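# Seat a rubber backing on a pin, bin the pin

## Task

Push a rubber backing onto the pin's post until it is fully or almost fully seated, then place the pin inside the bin and release it, so that at the end neither gripper holds anything or touches any pin or backing. Some backings are tight on the post and may stall halfway if pushed gently, so they may need a firmer press.

## Robot and tools

Robot: two arms, left_arm and right_arm, facing each other across a table. Each ends in a parallel two-finger gripper. Nothing must leave the table, and the arms must never collide or press on each other hard (that ends the scene). Something may occasionally pull on a held part or nudge a loose one.

Frame: all reported poses use one scene frame. Origin is the table centre, +z is up, the table surface is at z = +0.020 m, and left_arm's base sits on the +y side. The names left and right say nothing about image sides. Positions are in metres, orientation as a quaternion (w, x, y, z), velocities in m/s and rad/s. Printed positions may be slightly wrong, more so at long reach.

Gripper axes: the fingers extend along the gripper's own +x and close along its y. The reported end_effector_position is the point between the pads, roughly 3 to 4 cm behind the fingertips.

The 14-number row (used by execute_actions and move): one flat list covering both arms, always all 14 values, each in [-1, 1]. Order: dx, dy, dz, rx, ry, rz, opening for left_arm, then the same seven for right_arm. dx..rz are an offset, not a pose: a displacement in the gripper's own axes from its measured pose at the start of the action (for the first action of a call, the pose in the latest result). Scale: 1.0 = 0.6 m for dx/dy/dz, and 1.0 = 180 degrees for the rotation vector rx, ry, rz. Opening is absolute: +1 fully open (0.088 m); empty fingers touch near -0.80; values down to -1 close no further. Closing fully from open takes about 0.5 s.

execute_actions(actions): a list of actions; each action is a list of up to 15 rows, each row lasting one 1/30 s step. If fewer than 15 rows, the last row repeats to fill the action (0.5 s). Every row is an offset from the action's start pose, not from the row before. An empty list just returns state and images. Per step the command is clipped to 70 mm and 16 degrees from the measured pose, so big offsets need several actions; afterwards the arm only continues to its last clipped pose.

move(target, speed, blocking): target is one 14-number row as above, offsets from the pose in the latest result showing one. Each gripper follows a straight line there; both paths finish together, lasting 0.5 to 10 s (stopped after 10 s if longer). Rotation takes the short way. speed is the path's top speed in m/s, 0.002 to 0.5, default 0.25; turning allowed up to twice that in rad/s. Grippers may lag, drift, or overshoot speed, especially with a stretched arm. Paths ignore obstacles and the other arm. Opening is sent at the start. Faster moves and targets further past a contact hit and press harder. blocking=false returns after 0.5 s while motion continues; until a result shows it ended, other moves and execute_actions are refused, so use wait or stop first. The result adds a move: line with the ending (done, off_target, moving, held, fault), any limits (paced = pose clipped; held = some steps blocked, after which the arm may jump faster than speed), and each gripper's distance to its target. If only one arm is named, the other finished fine.

wait(seconds): 0 to 10; arms keep their last command; returns early if a running move ends. stop(): brakes a running move; needs room, more when fast; fingers continue. zoom_image(camera, region): closer view of the latest image of cam_head_left, cam_head_right, cam_left_wrist or cam_right_wrist (each 672x504); region [x0, y0, x1, y1] in pixels from the top-left, at most 504 by 504. finished_scene(scene): ends the given scene (1 or 2) irreversibly and reports success; the goal must hold at that point.

Results: state per arm (pose, velocities), Hand target lines (the pose each arm is being driven to), grip_measured (finger opening on the command scale; the last Joint positions value is the opening in metres), step readings with HELD marks where an arm's row was held back, and a pose unreachable line when the clearance check altered a command. Moves and waits list no step readings.

Gripping: fingers settle where grip_measured matches the command. Readings carry a fixed error up to about 1 mm, and read up to about 3 mm (0.061) narrower while squeezing a hard part. To hold firmly, command about 0.07 below grip_measured; less gives a lighter grip. Parts thinner than about 3 mm get proportionally less force. Pad force caps around 34 to 49 N, with a brief spike at first contact.

Cautions: joint friction can leave the gripper short or tilted, especially far out, and tiny moves may not happen; check pose after each move and correct tilt. Joint ranges (rad): waist -3.054..3.054, shoulder 0..3.142, elbow 0..2.356, wrist pitch -1.571..1.571, wrist yaw -1.571..1.571, wrist roll -3.142..3.142. Load limits (N m): waist 16.6, shoulder 20.6, elbow 20.5, wrist pitch 5.42, wrist yaw 5.4, wrist roll 5.07, including held weight; reaching one stops that arm for 10 s and drops the rest of the call. Holding loads heats motors: MOTOR HOT appears from 50 °C; at 95 °C an OVER-TEMPERATURE FAULT holds the arm, and without cooling it may lose power and go limp. An arm stopped against something keeps pushing until given a new command. For an arm that should stay put, send the offset back to its wanted pose in the first call of a reply and zeros afterwards, always with its intended opening. The robot holds its last command while you compose a reply. Smooth, quick, low-effort motion is preferred; avoid drops, slips, slams and very hard pushes.

Each tool is called after "Request:" in YAML: its name, and indented under it one key for each argument.

## Session

I'll start by looking at the scene.

Request:
execute_actions:
  actions: []

Scene clock: 0.00 s.
left_arm: end_effector_position=(-0.1462, +0.4062, +0.2002) grip_measured=+0.985 end_effector_quat_wxyz=(-0.103, +0.396, -0.902, -0.136) end_effector_velocity=(+0.002, -0.001, -0.002) end_effector_angular_velocity=(-0.013, -0.015, +0.001) | right_arm: end_effector_position=(+0.2926, -0.1837, +0.1530) grip_measured=+0.982 end_effector_quat_wxyz=(+0.904, -0.176, +0.221, +0.320) end_effector_velocity=(+0.002, -0.004, -0.001) end_effector_angular_velocity=(-0.037, -0.025, +0.011)
Joint positions: left_arm=[-1.645  0.758  0.197 -0.092 -1.066  2.378  0.087] | right_arm=[-0.583  1.485  0.221  0.415  0.82   0.485  0.087]
Joint velocities: left_arm=[-0.002 -0.002 -0.007 -0.007 -0.007  0.007 -0.   ] | right_arm=[-0.002 -0.002 -0.007 -0.007  0.007 -0.037 -0.   ]
Heat: left arm: hottest waist 25 °C (+0.0 °C/min); right arm: hottest wrist roll 25 °C (+0.0 °C/min).
Hand target (left_arm): -0.146, +0.406, +0.200; +0.103, -0.396, +0.902, +0.136
Hand target (right_arm): +0.293, -0.184, +0.153; +0.904, -0.176, +0.221, +0.320

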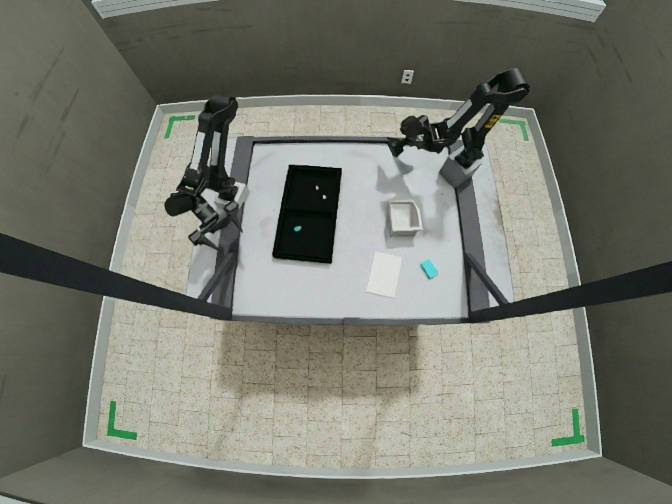

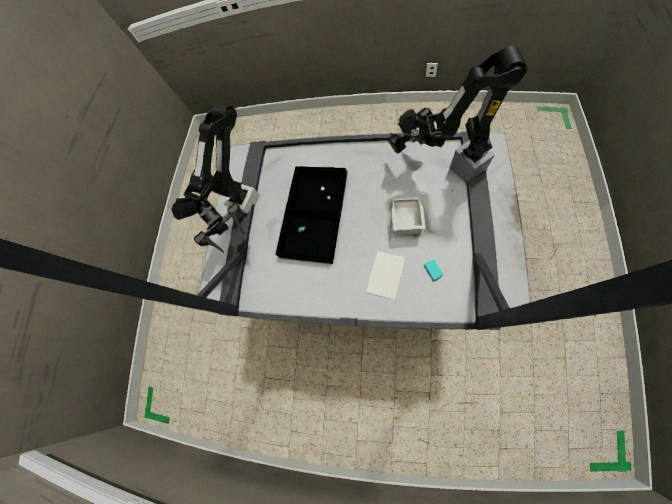

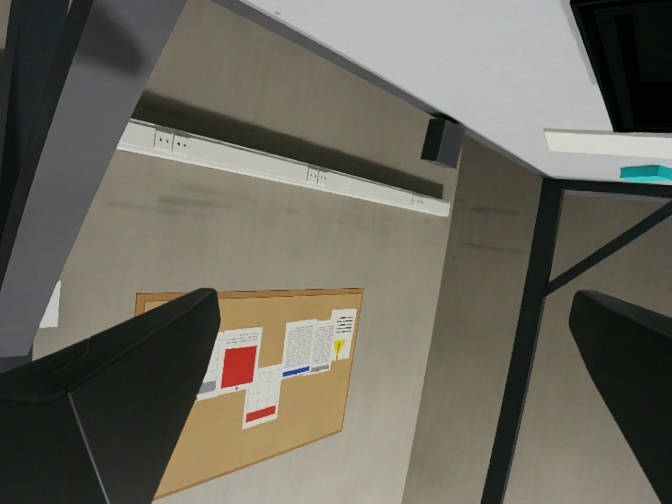

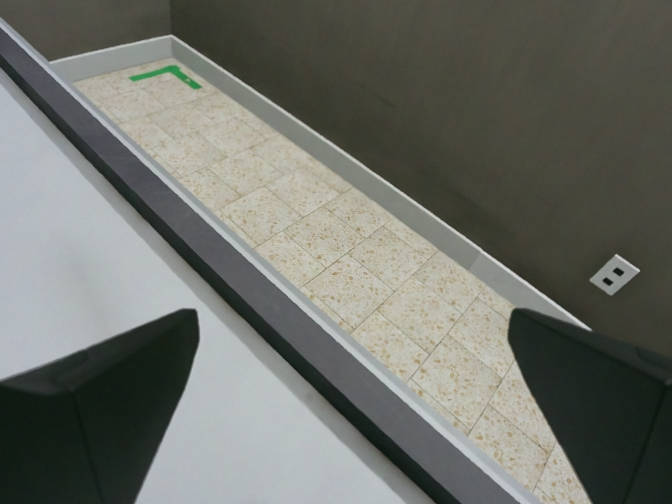

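Request:
zoom_image:
  camera: "cam_head_left"
  region: [260, 150, 460, 310]

Request:
zoom_image:
  camera: "cam_head_right"
  region: [260, 150, 460, 310]

Region (260, 150, 460, 310) of cam_head_left's 672x504 image, scaled by 2.520, with more detail than that image has; it fills the top 403 rows of this view, and the rest is white.

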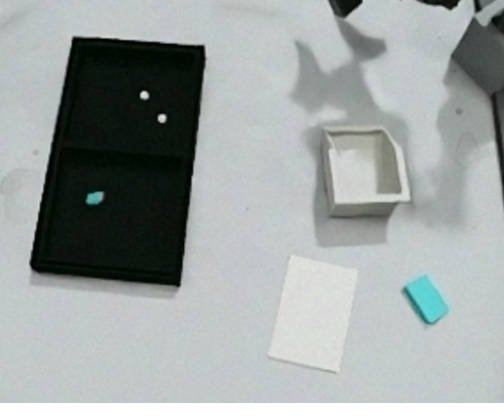

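Region (260, 150, 460, 310) of cam_head_right's 672x504 image, scaled by 2.520, with more detail than that image has; it fills the top 403 rows of this view, and the rest is white.

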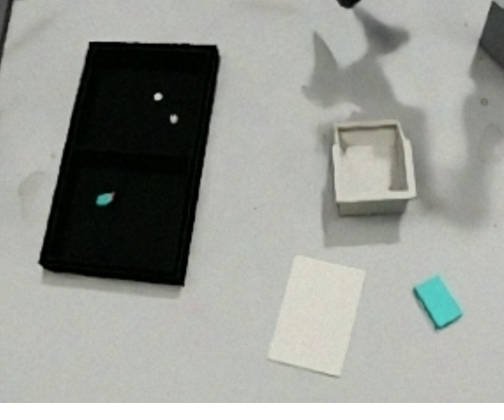

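Request:
zoom_image:
  camera: "cam_head_left"
  region: [275, 165, 345, 265]

Region (275, 165, 345, 265) of cam_head_left's 672x504 image, scaled by 5.040, with more detail than that image has; it fills the left 353 columns of this view, and the rest is white.

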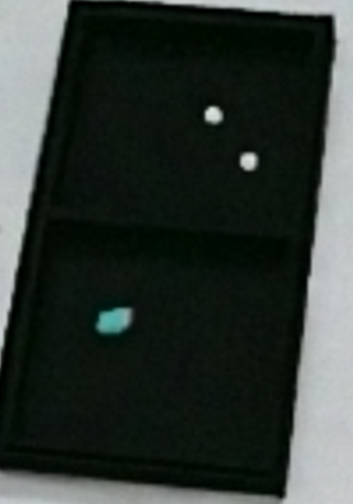

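Request:
move:
  target: [0, 0, 0, -0.757, 0, 0, 1, 0, 0, 0, 0, 0, 0, 1]
  speed: 0.5

Scene clock: 97.53 s.
left_arm: end_effector_position=(-0.1465, +0.4065, +0.2011) grip_measured=+0.985 end_effector_quat_wxyz=(+0.327, +0.242, -0.210, -0.889) end_effector_velocity=(+0.005, -0.002, -0.005) end_effector_angular_velocity=(-0.024, -0.034, +0.012) | right_arm: end_effector_position=(+0.2926, -0.1837, +0.1530) grip_measured=+0.982 end_effector_quat_wxyz=(+0.904, -0.176, +0.221, +0.320) end_effector_velocity=(-0.002, -0.000, -0.003) end_effector_angular_velocity=(-0.024, +0.005, +0.023)
Joint positions: left_arm=[-1.645  0.753  0.197 -0.09  -1.065  0.007  0.087] | right_arm=[-0.583  1.485  0.221  0.415  0.82   0.485  0.087]
Joint velocities: left_arm=[-0.007  0.002 -0.007 -0.037 -0.022 -0.007 -0.   ] | right_arm=[-0.002 -0.002 -0.002 -0.007 -0.022 -0.022 -0.   ]
Heat: left arm: hottest elbow 29 °C (+2.0 °C/min); right arm: hottest wrist pitch 27 °C (+2.0 °C/min).
Hand target (left_arm): -0.146, +0.406, +0.200; -0.329, -0.243, +0.209, +0.888
Hand target (right_arm): +0.293, -0.184, +0.153; +0.904, -0.176, +0.221, +0.320
Off the commanded pose (left_arm): 0.001 m, 0 deg.
Off the commanded pose (right_arm): 0.000 m, 0 deg.
move: done

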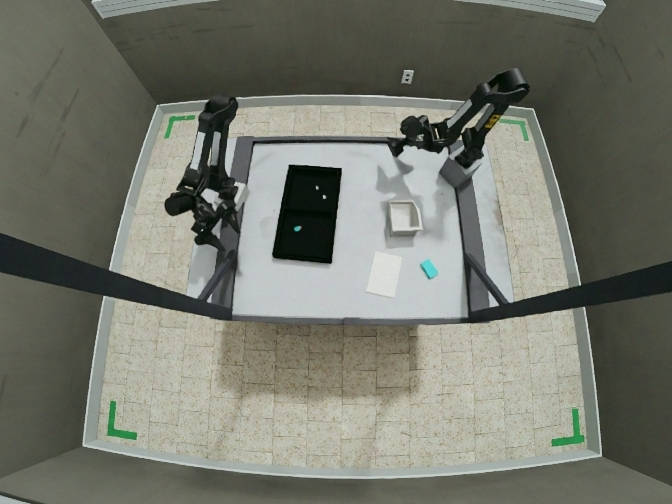

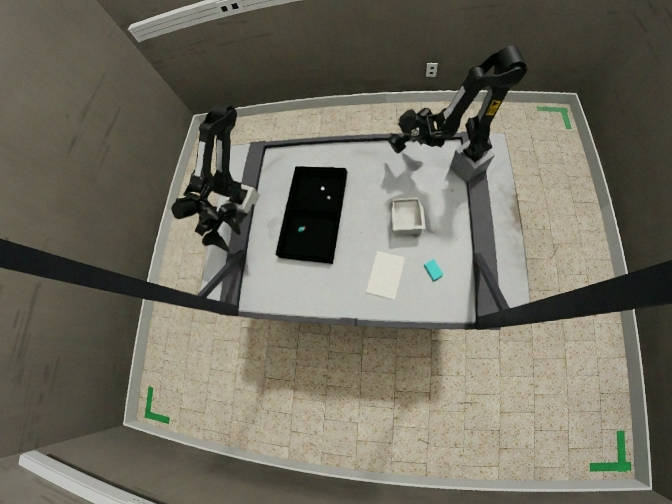

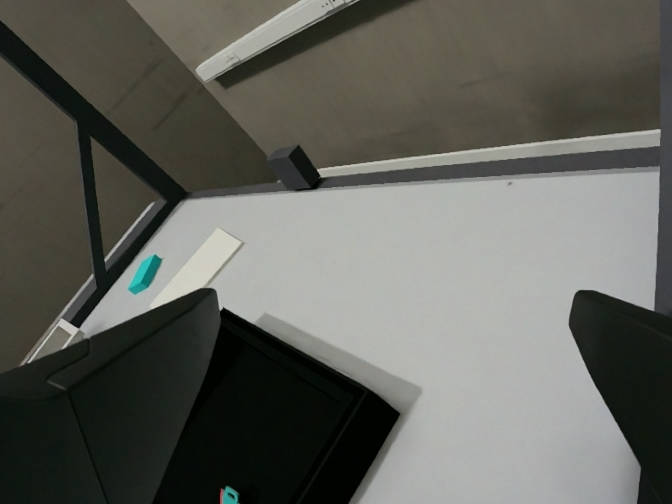

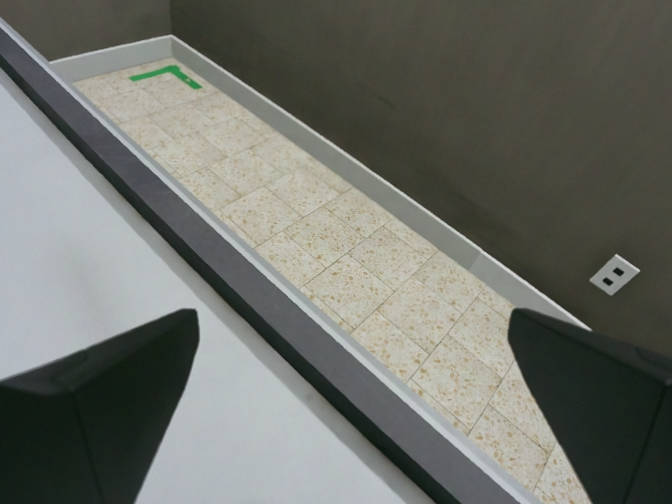

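Request:
move:
  target: [0.0933, 0.2825, -0.1546, -0.2472, 0.414, -0.057, 1, 0, 0, 0, 0, 0, 0, 1]
  speed: 0.4

Scene clock: 157.90 s.
left_arm: end_effector_position=(-0.0491, +0.2302, +0.1992) grip_measured=+0.985 end_effector_quat_wxyz=(+0.379, +0.605, +0.361, -0.600) end_effector_velocity=(+0.004, -0.000, +0.001) end_effector_angular_velocity=(+0.005, -0.027, +0.010) | right_arm: end_effector_position=(+0.2926, -0.1837, +0.1530) grip_measured=+0.982 end_effector_quat_wxyz=(+0.904, -0.176, +0.221, +0.320) end_effector_velocity=(+0.001, -0.001, -0.000) end_effector_angular_velocity=(-0.008, +0.002, +0.001)
Joint positions: left_arm=[-0.189  1.54   1.18  -1.203 -0.025 -0.004  0.087] | right_arm=[-0.583  1.485  0.221  0.415  0.82   0.485  0.087]
Joint velocities: left_arm=[ 0.002  0.007  0.012 -0.022 -0.022 -0.007 -0.   ] | right_arm=[-0.007 -0.007 -0.002 -0.007 -0.007 -0.007 -0.   ]
Heat: left arm: hottest elbow 30 °C (+1.0 °C/min); right arm: hottest wrist pitch 28 °C (+1.0 °C/min).
Hand target (left_arm): -0.050, +0.227, +0.201; +0.378, +0.603, +0.362, -0.602
Hand target (right_arm): +0.293, -0.184, +0.153; +0.904, -0.176, +0.221, +0.320
Off the commanded pose (left_arm): 0.002 m, 2 deg.
Off the commanded pose (right_arm): 0.000 m, 0 deg.
move: done

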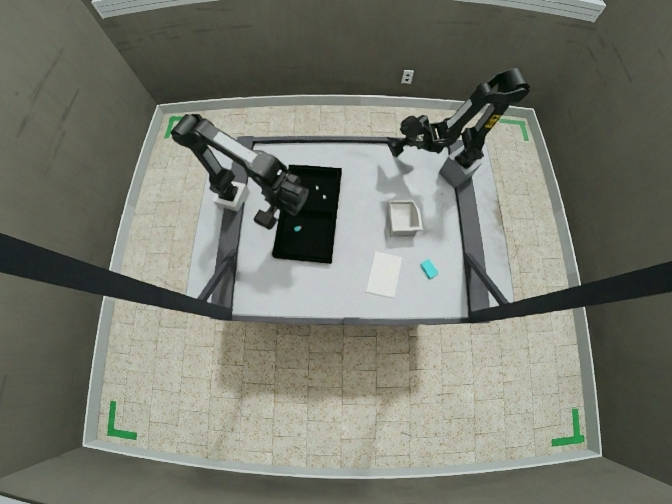

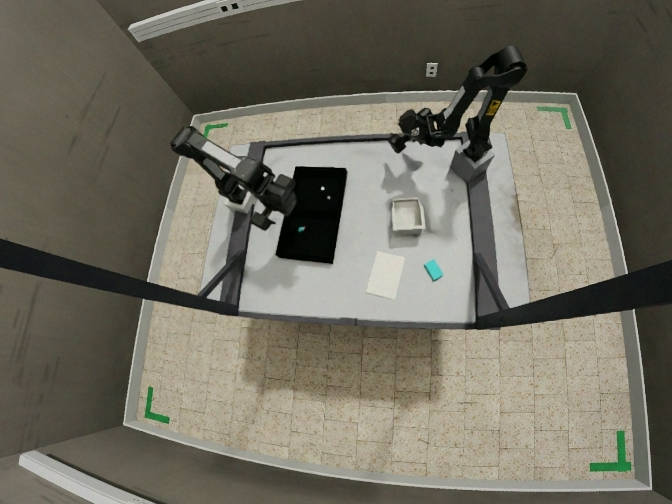

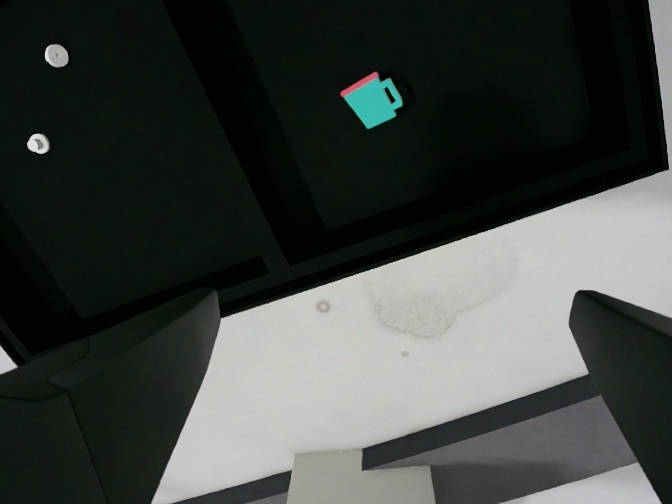

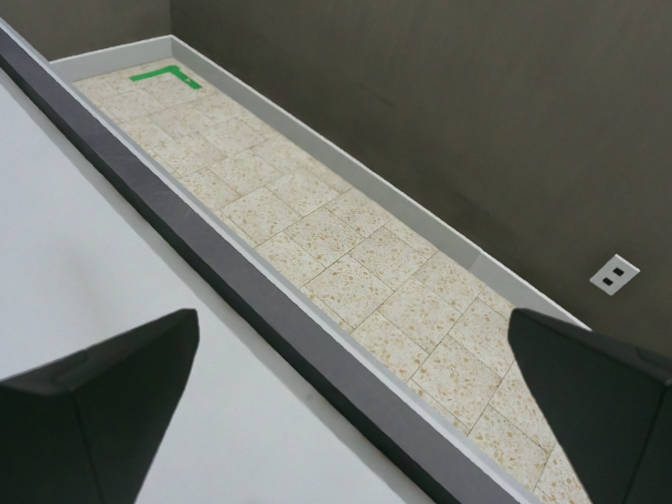

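Request:
zoom_image:
  camera: "cam_left_wrist"
  region: [310, 40, 440, 160]

Request:
zoom_image:
  camera: "cam_left_wrist"
  region: [0, 30, 140, 170]

Region (310, 40, 440, 160) of cam_left_wrist's 672x504 image, scaled by 3.877, with more detail than that image has; it fills the top 465 rows of this view, and the rest is white.

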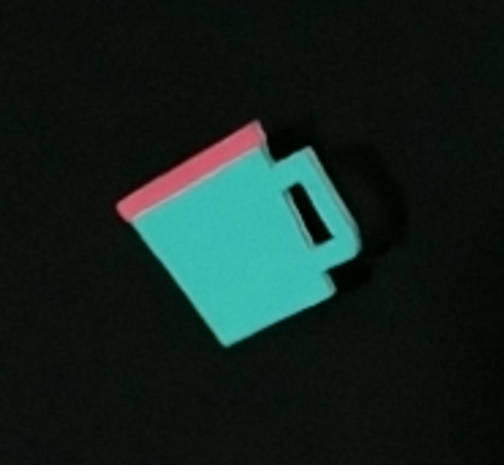

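Region (0, 30, 140, 170) of cam_left_wrist's 672x504 image, scaled by 3.600, with more detail than that image has.

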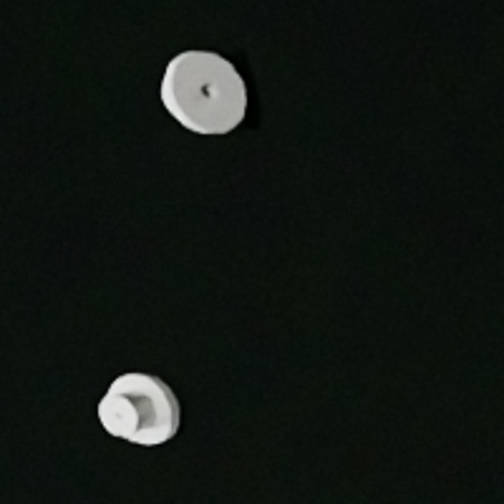

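Request:
move:
  target: [0.1333, -0.1005, 0.1135, 0.3143, 0.2003, 0.105, 0.4, 0, 0, 0, 0, 0, 0, 1]
  speed: 0.3

Scene clock: 280.37 s.
left_arm: end_effector_position=(-0.1314, +0.1976, +0.1184) grip_measured=+0.403 end_effector_quat_wxyz=(+0.018, +0.901, +0.038, -0.431) end_effector_velocity=(-0.001, -0.004, +0.002) end_effector_angular_velocity=(-0.030, -0.001, -0.008) | right_arm: end_effector_position=(+0.2926, -0.1837, +0.1530) grip_measured=+0.982 end_effector_quat_wxyz=(+0.904, -0.176, +0.221, +0.320) end_effector_velocity=(-0.000, -0.001, -0.001) end_effector_angular_velocity=(-0.023, -0.006, +0.014)
Joint positions: left_arm=[-0.53   2.328  1.754 -1.56  -0.402  0.557  0.059] | right_arm=[-0.583  1.485  0.221  0.415  0.82   0.485  0.087]
Joint velocities: left_arm=[-0.002 -0.002  0.007  0.007 -0.022 -0.007 -0.   ] | right_arm=[-0.002 -0.002 -0.002 -0.007 -0.007 -0.022 -0.   ]
Heat: left arm: hottest elbow 32 °C (+0.0 °C/min); right arm: hottest wrist pitch 29 °C (+0.0 °C/min).
Hand target (left_arm): -0.133, +0.196, +0.117; +0.015, +0.902, +0.034, -0.429
Hand target (right_arm): +0.293, -0.184, +0.153; +0.904, -0.176, +0.221, +0.320
Off the commanded pose (left_arm): 0.002 m, 1 deg.
Off the commanded pose (right_arm): 0.000 m, 0 deg.
joint sent to its limit (left arm) — the command would take joint 4 (wrist pitch) past its lower limit, so that joint was sent only as far as its limit.
move: done

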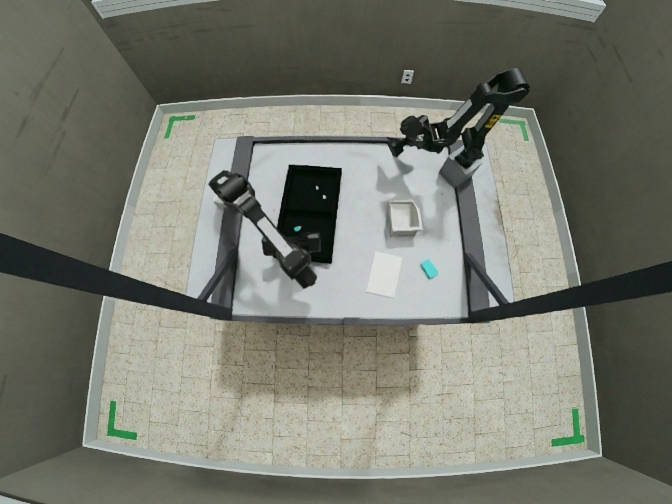

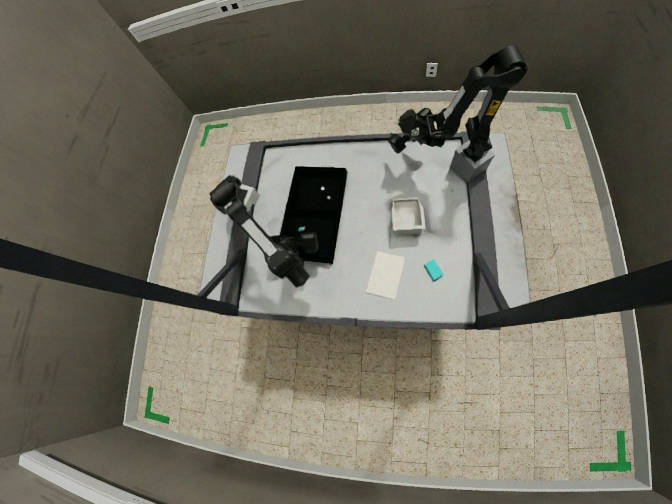

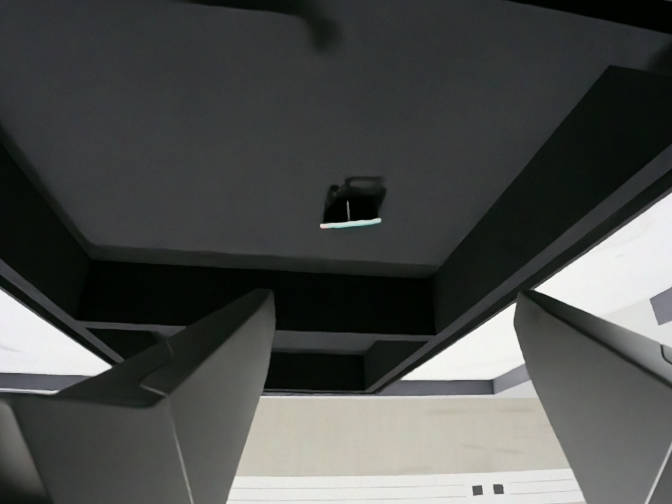

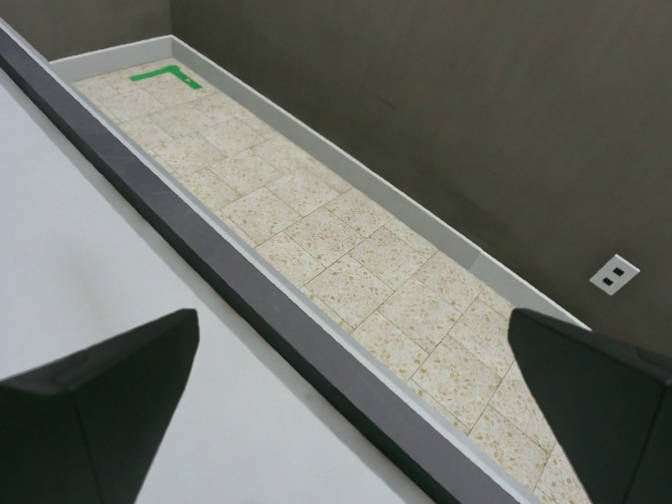

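Request:
zoom_image:
  camera: "cam_left_wrist"
  region: [290, 150, 420, 260]

Region (290, 150, 420, 260) of cam_left_wrist's 672x504 image, scaled by 3.877, with more detail than that image has; it fills the top 426 rows of this view, and the rest is white.

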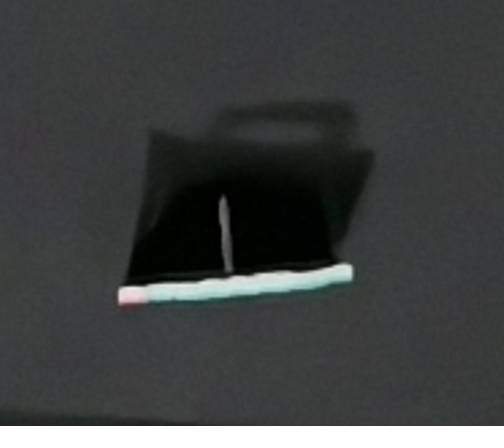

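Request:
move:
  target: [0.0667, 0.02, 0, 0, 0, 0, 0.4, 0, 0, 0, 0, 0, 0, 1]
  speed: 0.1

Scene clock: 307.20 s.
left_arm: end_effector_position=(-0.1076, +0.1874, +0.0882) grip_measured=+0.403 end_effector_quat_wxyz=(+0.021, +0.900, +0.039, -0.433) end_effector_velocity=(+0.002, +0.004, +0.000) end_effector_angular_velocity=(+0.022, -0.015, -0.028) | right_arm: end_effector_position=(+0.2926, -0.1837, +0.1530) grip_measured=+0.982 end_effector_quat_wxyz=(+0.904, -0.176, +0.221, +0.320) end_effector_velocity=(-0.001, -0.004, -0.006) end_effector_angular_velocity=(-0.033, +0.011, +0.016)
Joint positions: left_arm=[-0.469  2.329  1.632 -1.408 -0.432  0.609  0.059] | right_arm=[-0.583  1.485  0.221  0.415  0.82   0.485  0.087]
Joint velocities: left_arm=[-0.007 -0.002 -0.012 -0.007 -0.007  0.022  0.   ] | right_arm=[-0.002 -0.002 -0.007 -0.022 -0.022 -0.007 -0.   ]
Heat: left arm: hottest shoulder 32 °C (+0.0 °C/min); right arm: hottest wrist pitch 29 °C (+0.0 °C/min).
Hand target (left_arm): -0.105, +0.188, +0.087; +0.018, +0.902, +0.038, -0.430
Hand target (right_arm): +0.293, -0.184, +0.153; +0.904, -0.176, +0.221, +0.320
Off the commanded pose (left_arm): 0.002 m, 1 deg.
Off the commanded pose (right_arm): 0.000 m, 0 deg.
move: done

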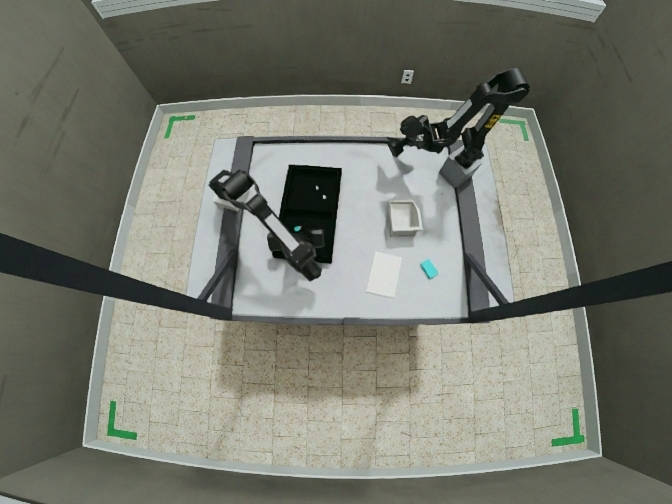

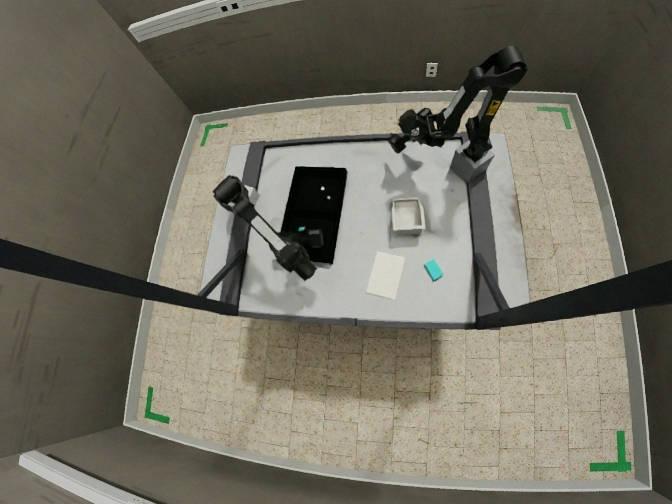

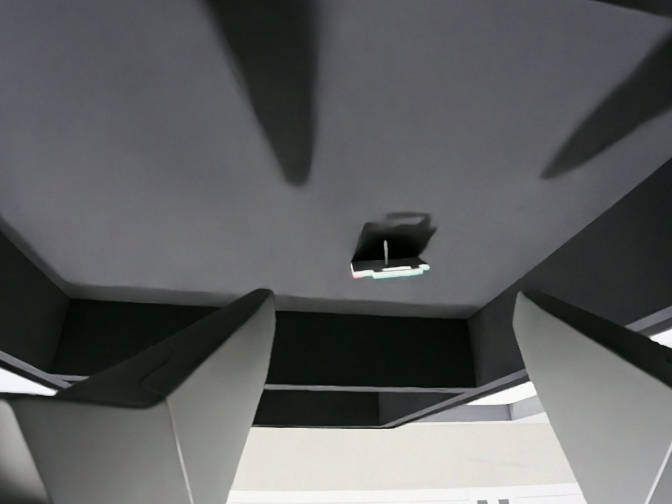

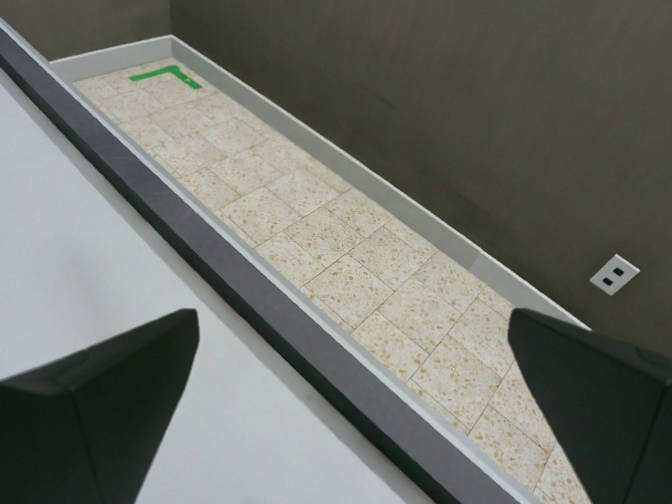

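Request:
move:
  target: [0.04, 0.0, -0.004, 0, 0, 0, 0.1, 0, 0, 0, 0, 0, 0, 1]
  speed: 0.06

Scene clock: 324.50 s.
left_arm: end_effector_position=(-0.1023, +0.1875, +0.0751) grip_measured=+0.103 end_effector_quat_wxyz=(+0.026, +0.894, +0.031, -0.446) end_effector_velocity=(+0.002, -0.000, +0.002) end_effector_angular_velocity=(-0.014, -0.000, +0.005) | right_arm: end_effector_position=(+0.2926, -0.1837, +0.1530) grip_measured=+0.982 end_effector_quat_wxyz=(+0.904, -0.176, +0.221, +0.320) end_effector_velocity=(+0.000, -0.003, -0.003) end_effector_angular_velocity=(-0.027, +0.000, +0.006)
Joint positions: left_arm=[-0.458  2.309  1.555 -1.309 -0.435  0.633  0.044] | right_arm=[-0.583  1.485  0.221  0.415  0.82   0.485  0.087]
Joint velocities: left_arm=[ 0.002 -0.012 -0.012  0.007 -0.007 -0.007 -0.   ] | right_arm=[-0.002 -0.002 -0.002 -0.022 -0.007 -0.007  0.   ]
Heat: left arm: hottest shoulder 34 °C (+2.0 °C/min); right arm: hottest wrist pitch 29 °C (+0.0 °C/min).
Hand target (left_arm): -0.091, +0.189, +0.071; +0.021, +0.900, +0.039, -0.433
Hand target (right_arm): +0.293, -0.184, +0.153; +0.904, -0.176, +0.221, +0.320
Off the commanded pose (left_arm): 0.012 m, 2 deg.
Off the commanded pose (right_arm): 0.000 m, 0 deg.
move: off_target (left_arm)

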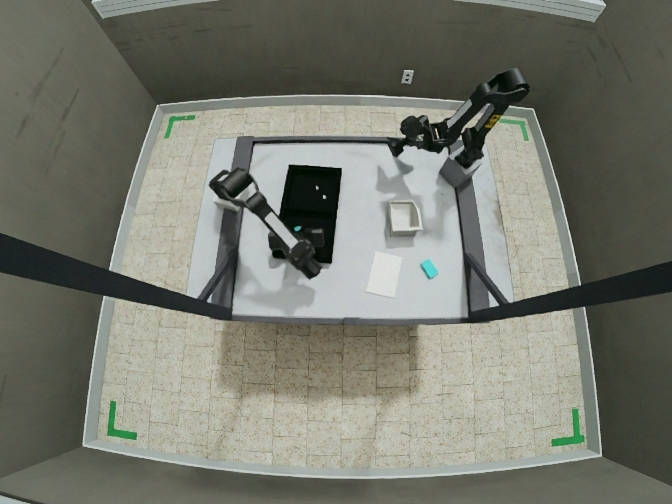

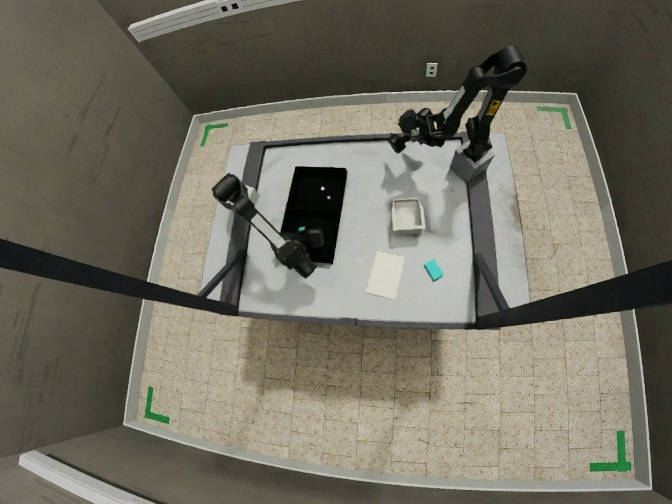

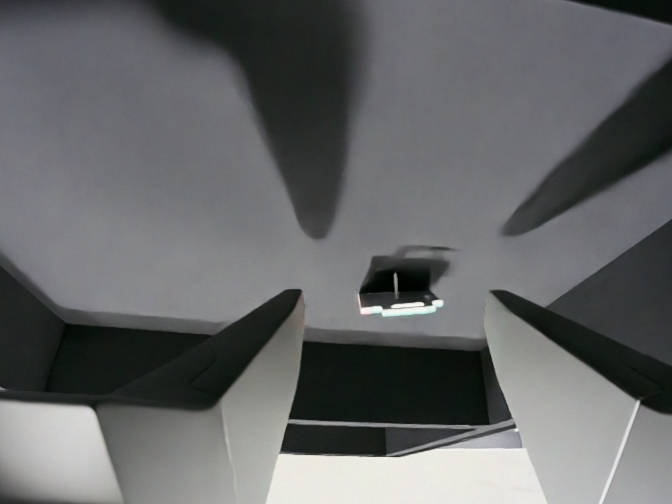

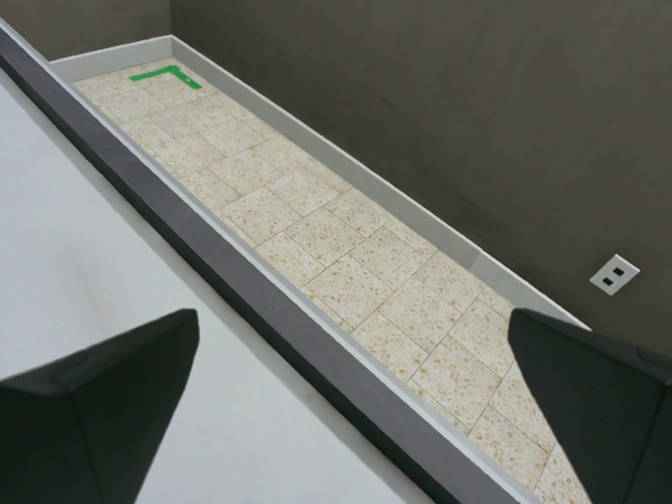

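Request:
move:
  target: [-0.0266, 0.0006, -0.02, 0, -0.039, 0, 0.1, 0, 0, 0, 0, 0, 0, 1]
  speed: 0.06

Scene clock: 377.17 s.
left_arm: end_effector_position=(-0.1037, +0.1865, +0.0926) grip_measured=+0.103 end_effector_quat_wxyz=(+0.029, +0.867, +0.029, -0.496) end_effector_velocity=(+0.002, +0.002, +0.002) end_effector_angular_velocity=(-0.010, -0.010, +0.014) | right_arm: end_effector_position=(+0.2926, -0.1837, +0.1530) grip_measured=+0.982 end_effector_quat_wxyz=(+0.904, -0.176, +0.221, +0.320) end_effector_velocity=(-0.000, -0.001, -0.000) end_effector_angular_velocity=(+0.002, +0.009, -0.001)
Joint positions: left_arm=[-0.434  2.201  1.502 -1.256 -0.376  0.695  0.044] | right_arm=[-0.583  1.485  0.221  0.415  0.82   0.485  0.087]
Joint velocities: left_arm=[-0.002 -0.007 -0.007 -0.007 -0.007 -0.022  0.   ] | right_arm=[-0.002 -0.007 -0.002 -0.007 -0.007  0.007 -0.   ]
Heat: left arm: hottest shoulder 36 °C (+3.0 °C/min); right arm: hottest wrist pitch 30 °C (+1.0 °C/min).
Hand target (left_arm): -0.102, +0.187, +0.095; +0.029, +0.865, +0.029, -0.500
Hand target (right_arm): +0.293, -0.184, +0.153; +0.904, -0.176, +0.221, +0.320
Off the commanded pose (left_arm): 0.003 m, 0 deg.
Off the commanded pose (right_arm): 0.000 m, 0 deg.
move: done

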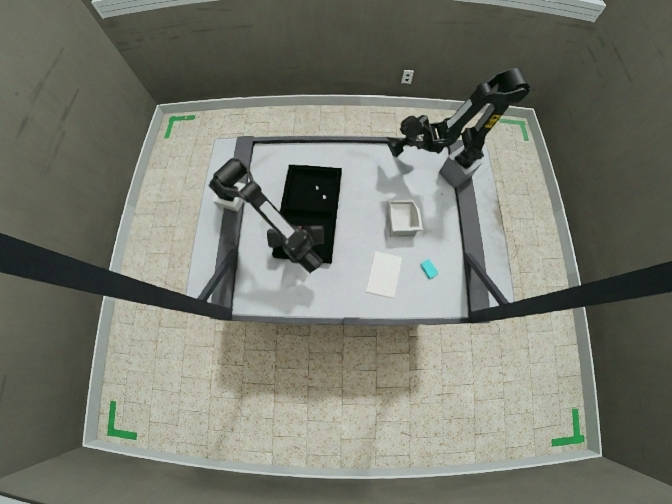

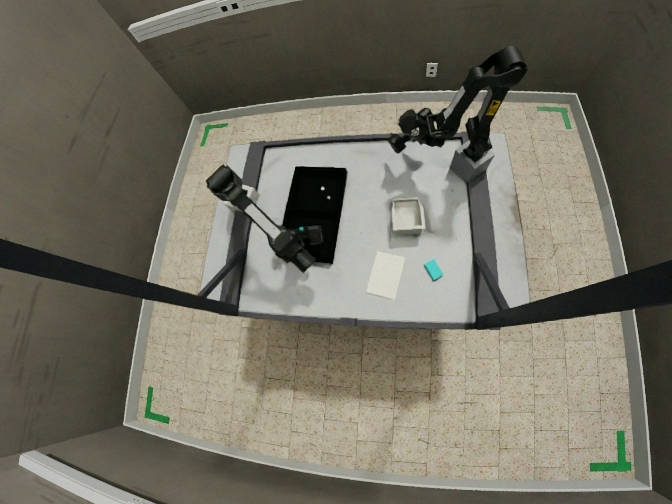

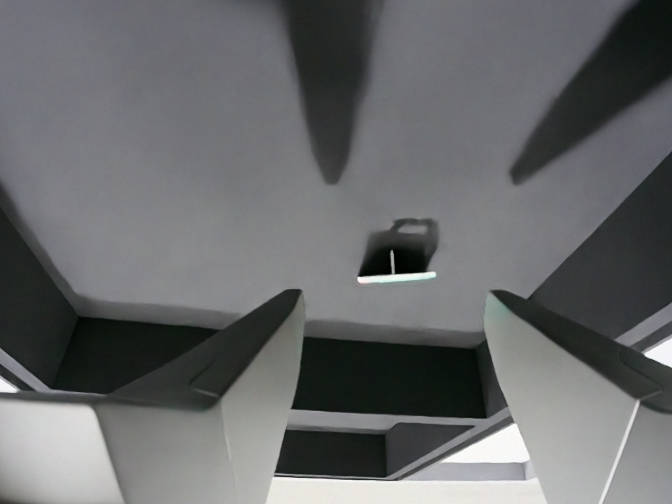

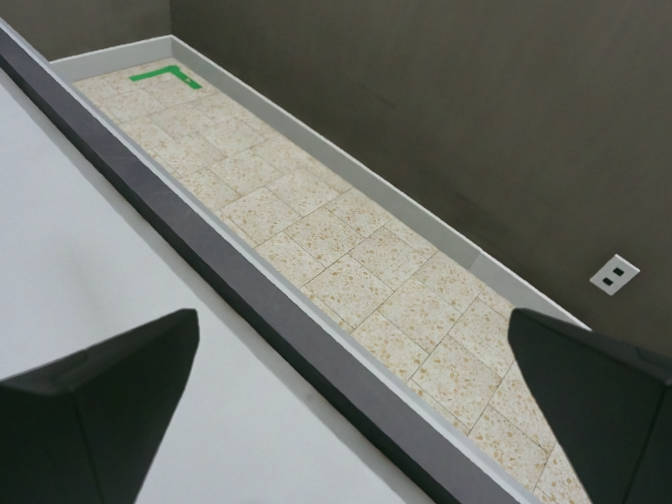

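Request:
move:
  target: [0.037, -0.005, -0.012, 0, 0, 0, 0.1, 0, 0, 0, 0, 0, 0, 1]
  speed: 0.05

Scene clock: 388.40 s.
left_arm: end_effector_position=(-0.0884, +0.1908, +0.0739) grip_measured=+0.103 end_effector_quat_wxyz=(+0.027, +0.868, +0.032, -0.495) end_effector_velocity=(-0.002, -0.002, +0.004) end_effector_angular_velocity=(-0.024, +0.019, +0.024) | right_arm: end_effector_position=(+0.2926, -0.1837, +0.1530) grip_measured=+0.982 end_effector_quat_wxyz=(+0.904, -0.176, +0.221, +0.320) end_effector_velocity=(+0.000, -0.000, +0.001) end_effector_angular_velocity=(-0.007, -0.009, +0.001)
Joint positions: left_arm=[-0.409  2.195  1.406 -1.164 -0.382  0.717  0.044] | right_arm=[-0.583  1.485  0.221  0.415  0.82   0.485  0.087]
Joint velocities: left_arm=[ 0.002 -0.017 -0.002  0.007  0.007 -0.022 -0.   ] | right_arm=[ 0.002 -0.002  0.002 -0.007  0.007 -0.007 -0.   ]
Heat: left arm: hottest shoulder 37 °C (+3.0 °C/min); right arm: hottest wrist pitch 30 °C (+1.0 °C/min).
Hand target (left_arm): -0.086, +0.191, +0.077; +0.029, +0.867, +0.029, -0.496
Hand target (right_arm): +0.293, -0.184, +0.153; +0.904, -0.176, +0.221, +0.320
Off the commanded pose (left_arm): 0.004 m, 0 deg.
Off the commanded pose (right_arm): 0.000 m, 0 deg.
move: done

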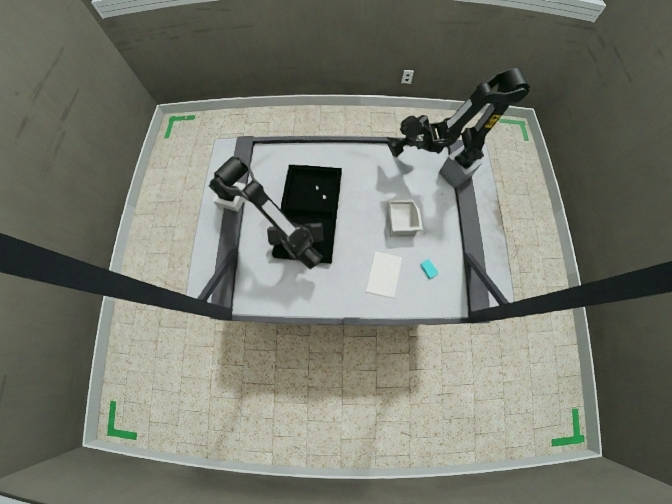

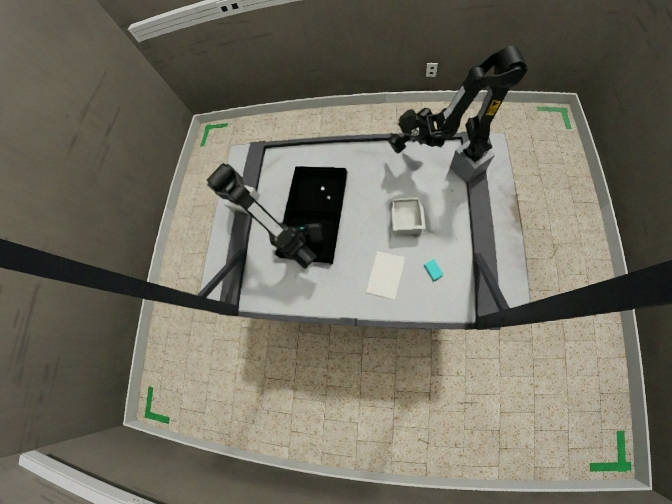

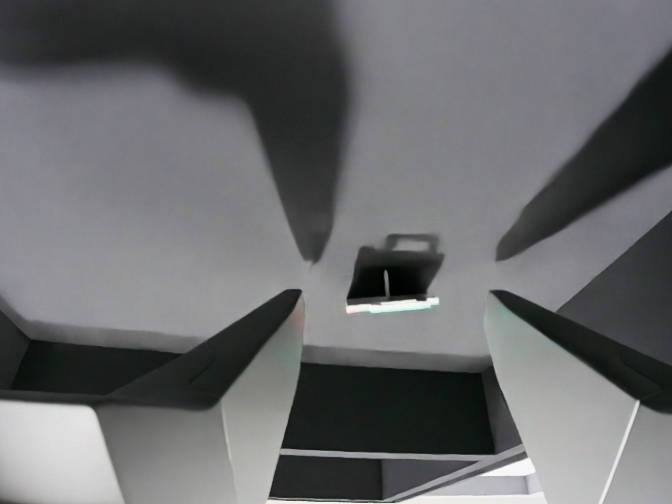

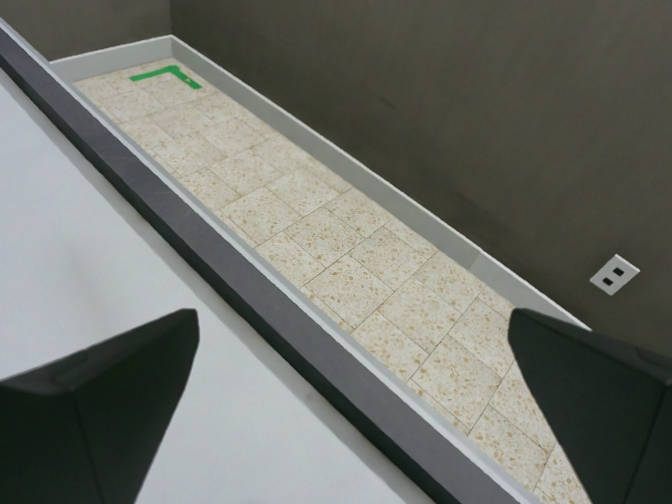

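Request:
zoom_image:
  camera: "cam_left_wrist"
  region: [260, 210, 540, 370]

Region (260, 210, 540, 370) of cam_left_wrist's 672x504 image, scaled by 1.800, with more detail than that image has; it fills the top 288 rows of this view, and the rest is white.

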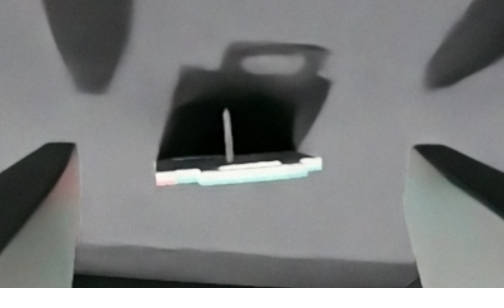

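Request:
move:
  target: [0.0091, 0, -0.0023, 0, 0, 0, 0.1, 0, 0, 0, 0, 0, 0, 1]
  speed: 0.02

Scene clock: 421.03 s.
left_arm: end_effector_position=(-0.0873, +0.1900, +0.0710) grip_measured=+0.103 end_effector_quat_wxyz=(+0.030, +0.866, +0.031, -0.497) end_effector_velocity=(-0.001, -0.002, -0.002) end_effector_angular_velocity=(-0.029, +0.005, +0.014) | right_arm: end_effector_position=(+0.2926, -0.1837, +0.1530) grip_measured=+0.982 end_effector_quat_wxyz=(+0.904, -0.176, +0.221, +0.320) end_effector_velocity=(-0.003, +0.001, -0.003) end_effector_angular_velocity=(-0.014, +0.012, +0.021)
Joint positions: left_arm=[-0.405  2.195  1.395 -1.144 -0.382  0.72   0.044] | right_arm=[-0.583  1.485  0.221  0.415  0.82   0.485  0.087]
Joint velocities: left_arm=[-0.002 -0.002 -0.007  0.022 -0.007 -0.022 -0.   ] | right_arm=[ 0.002  0.002  0.002 -0.007 -0.022 -0.007  0.   ]
Heat: left arm: hottest shoulder 40 °C (+5.1 °C/min); right arm: hottest wrist pitch 30 °C (+0.0 °C/min).
Hand target (left_arm): -0.084, +0.191, +0.070; +0.027, +0.868, +0.032, -0.495
Hand target (right_arm): +0.293, -0.184, +0.153; +0.904, -0.176, +0.221, +0.320
Off the commanded pose (left_arm): 0.003 m, 0 deg.
Off the commanded pose (right_arm): 0.000 m, 0 deg.
move: done

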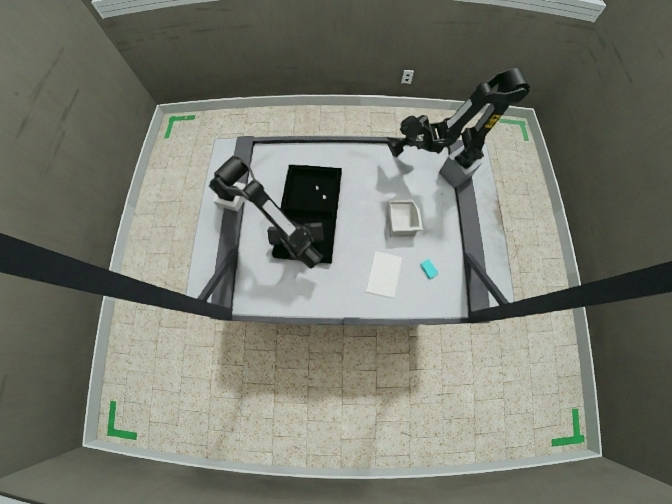

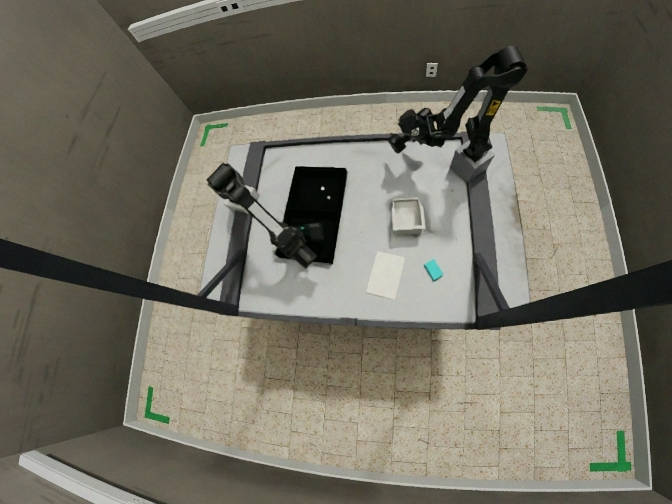

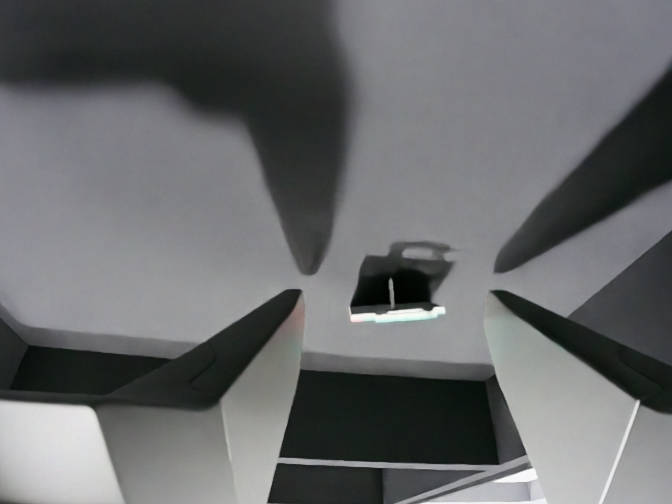

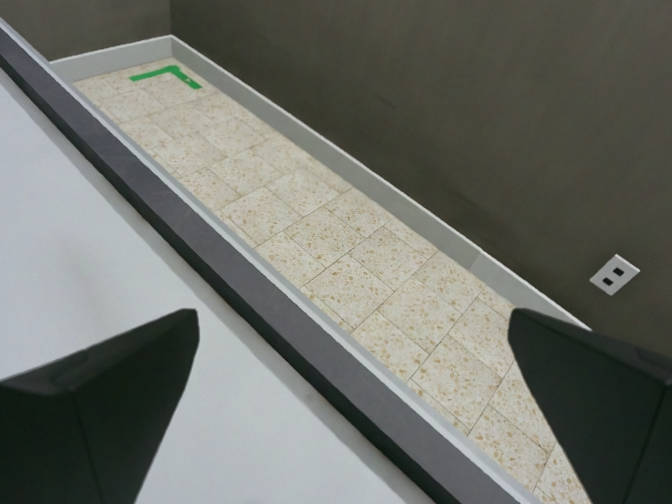

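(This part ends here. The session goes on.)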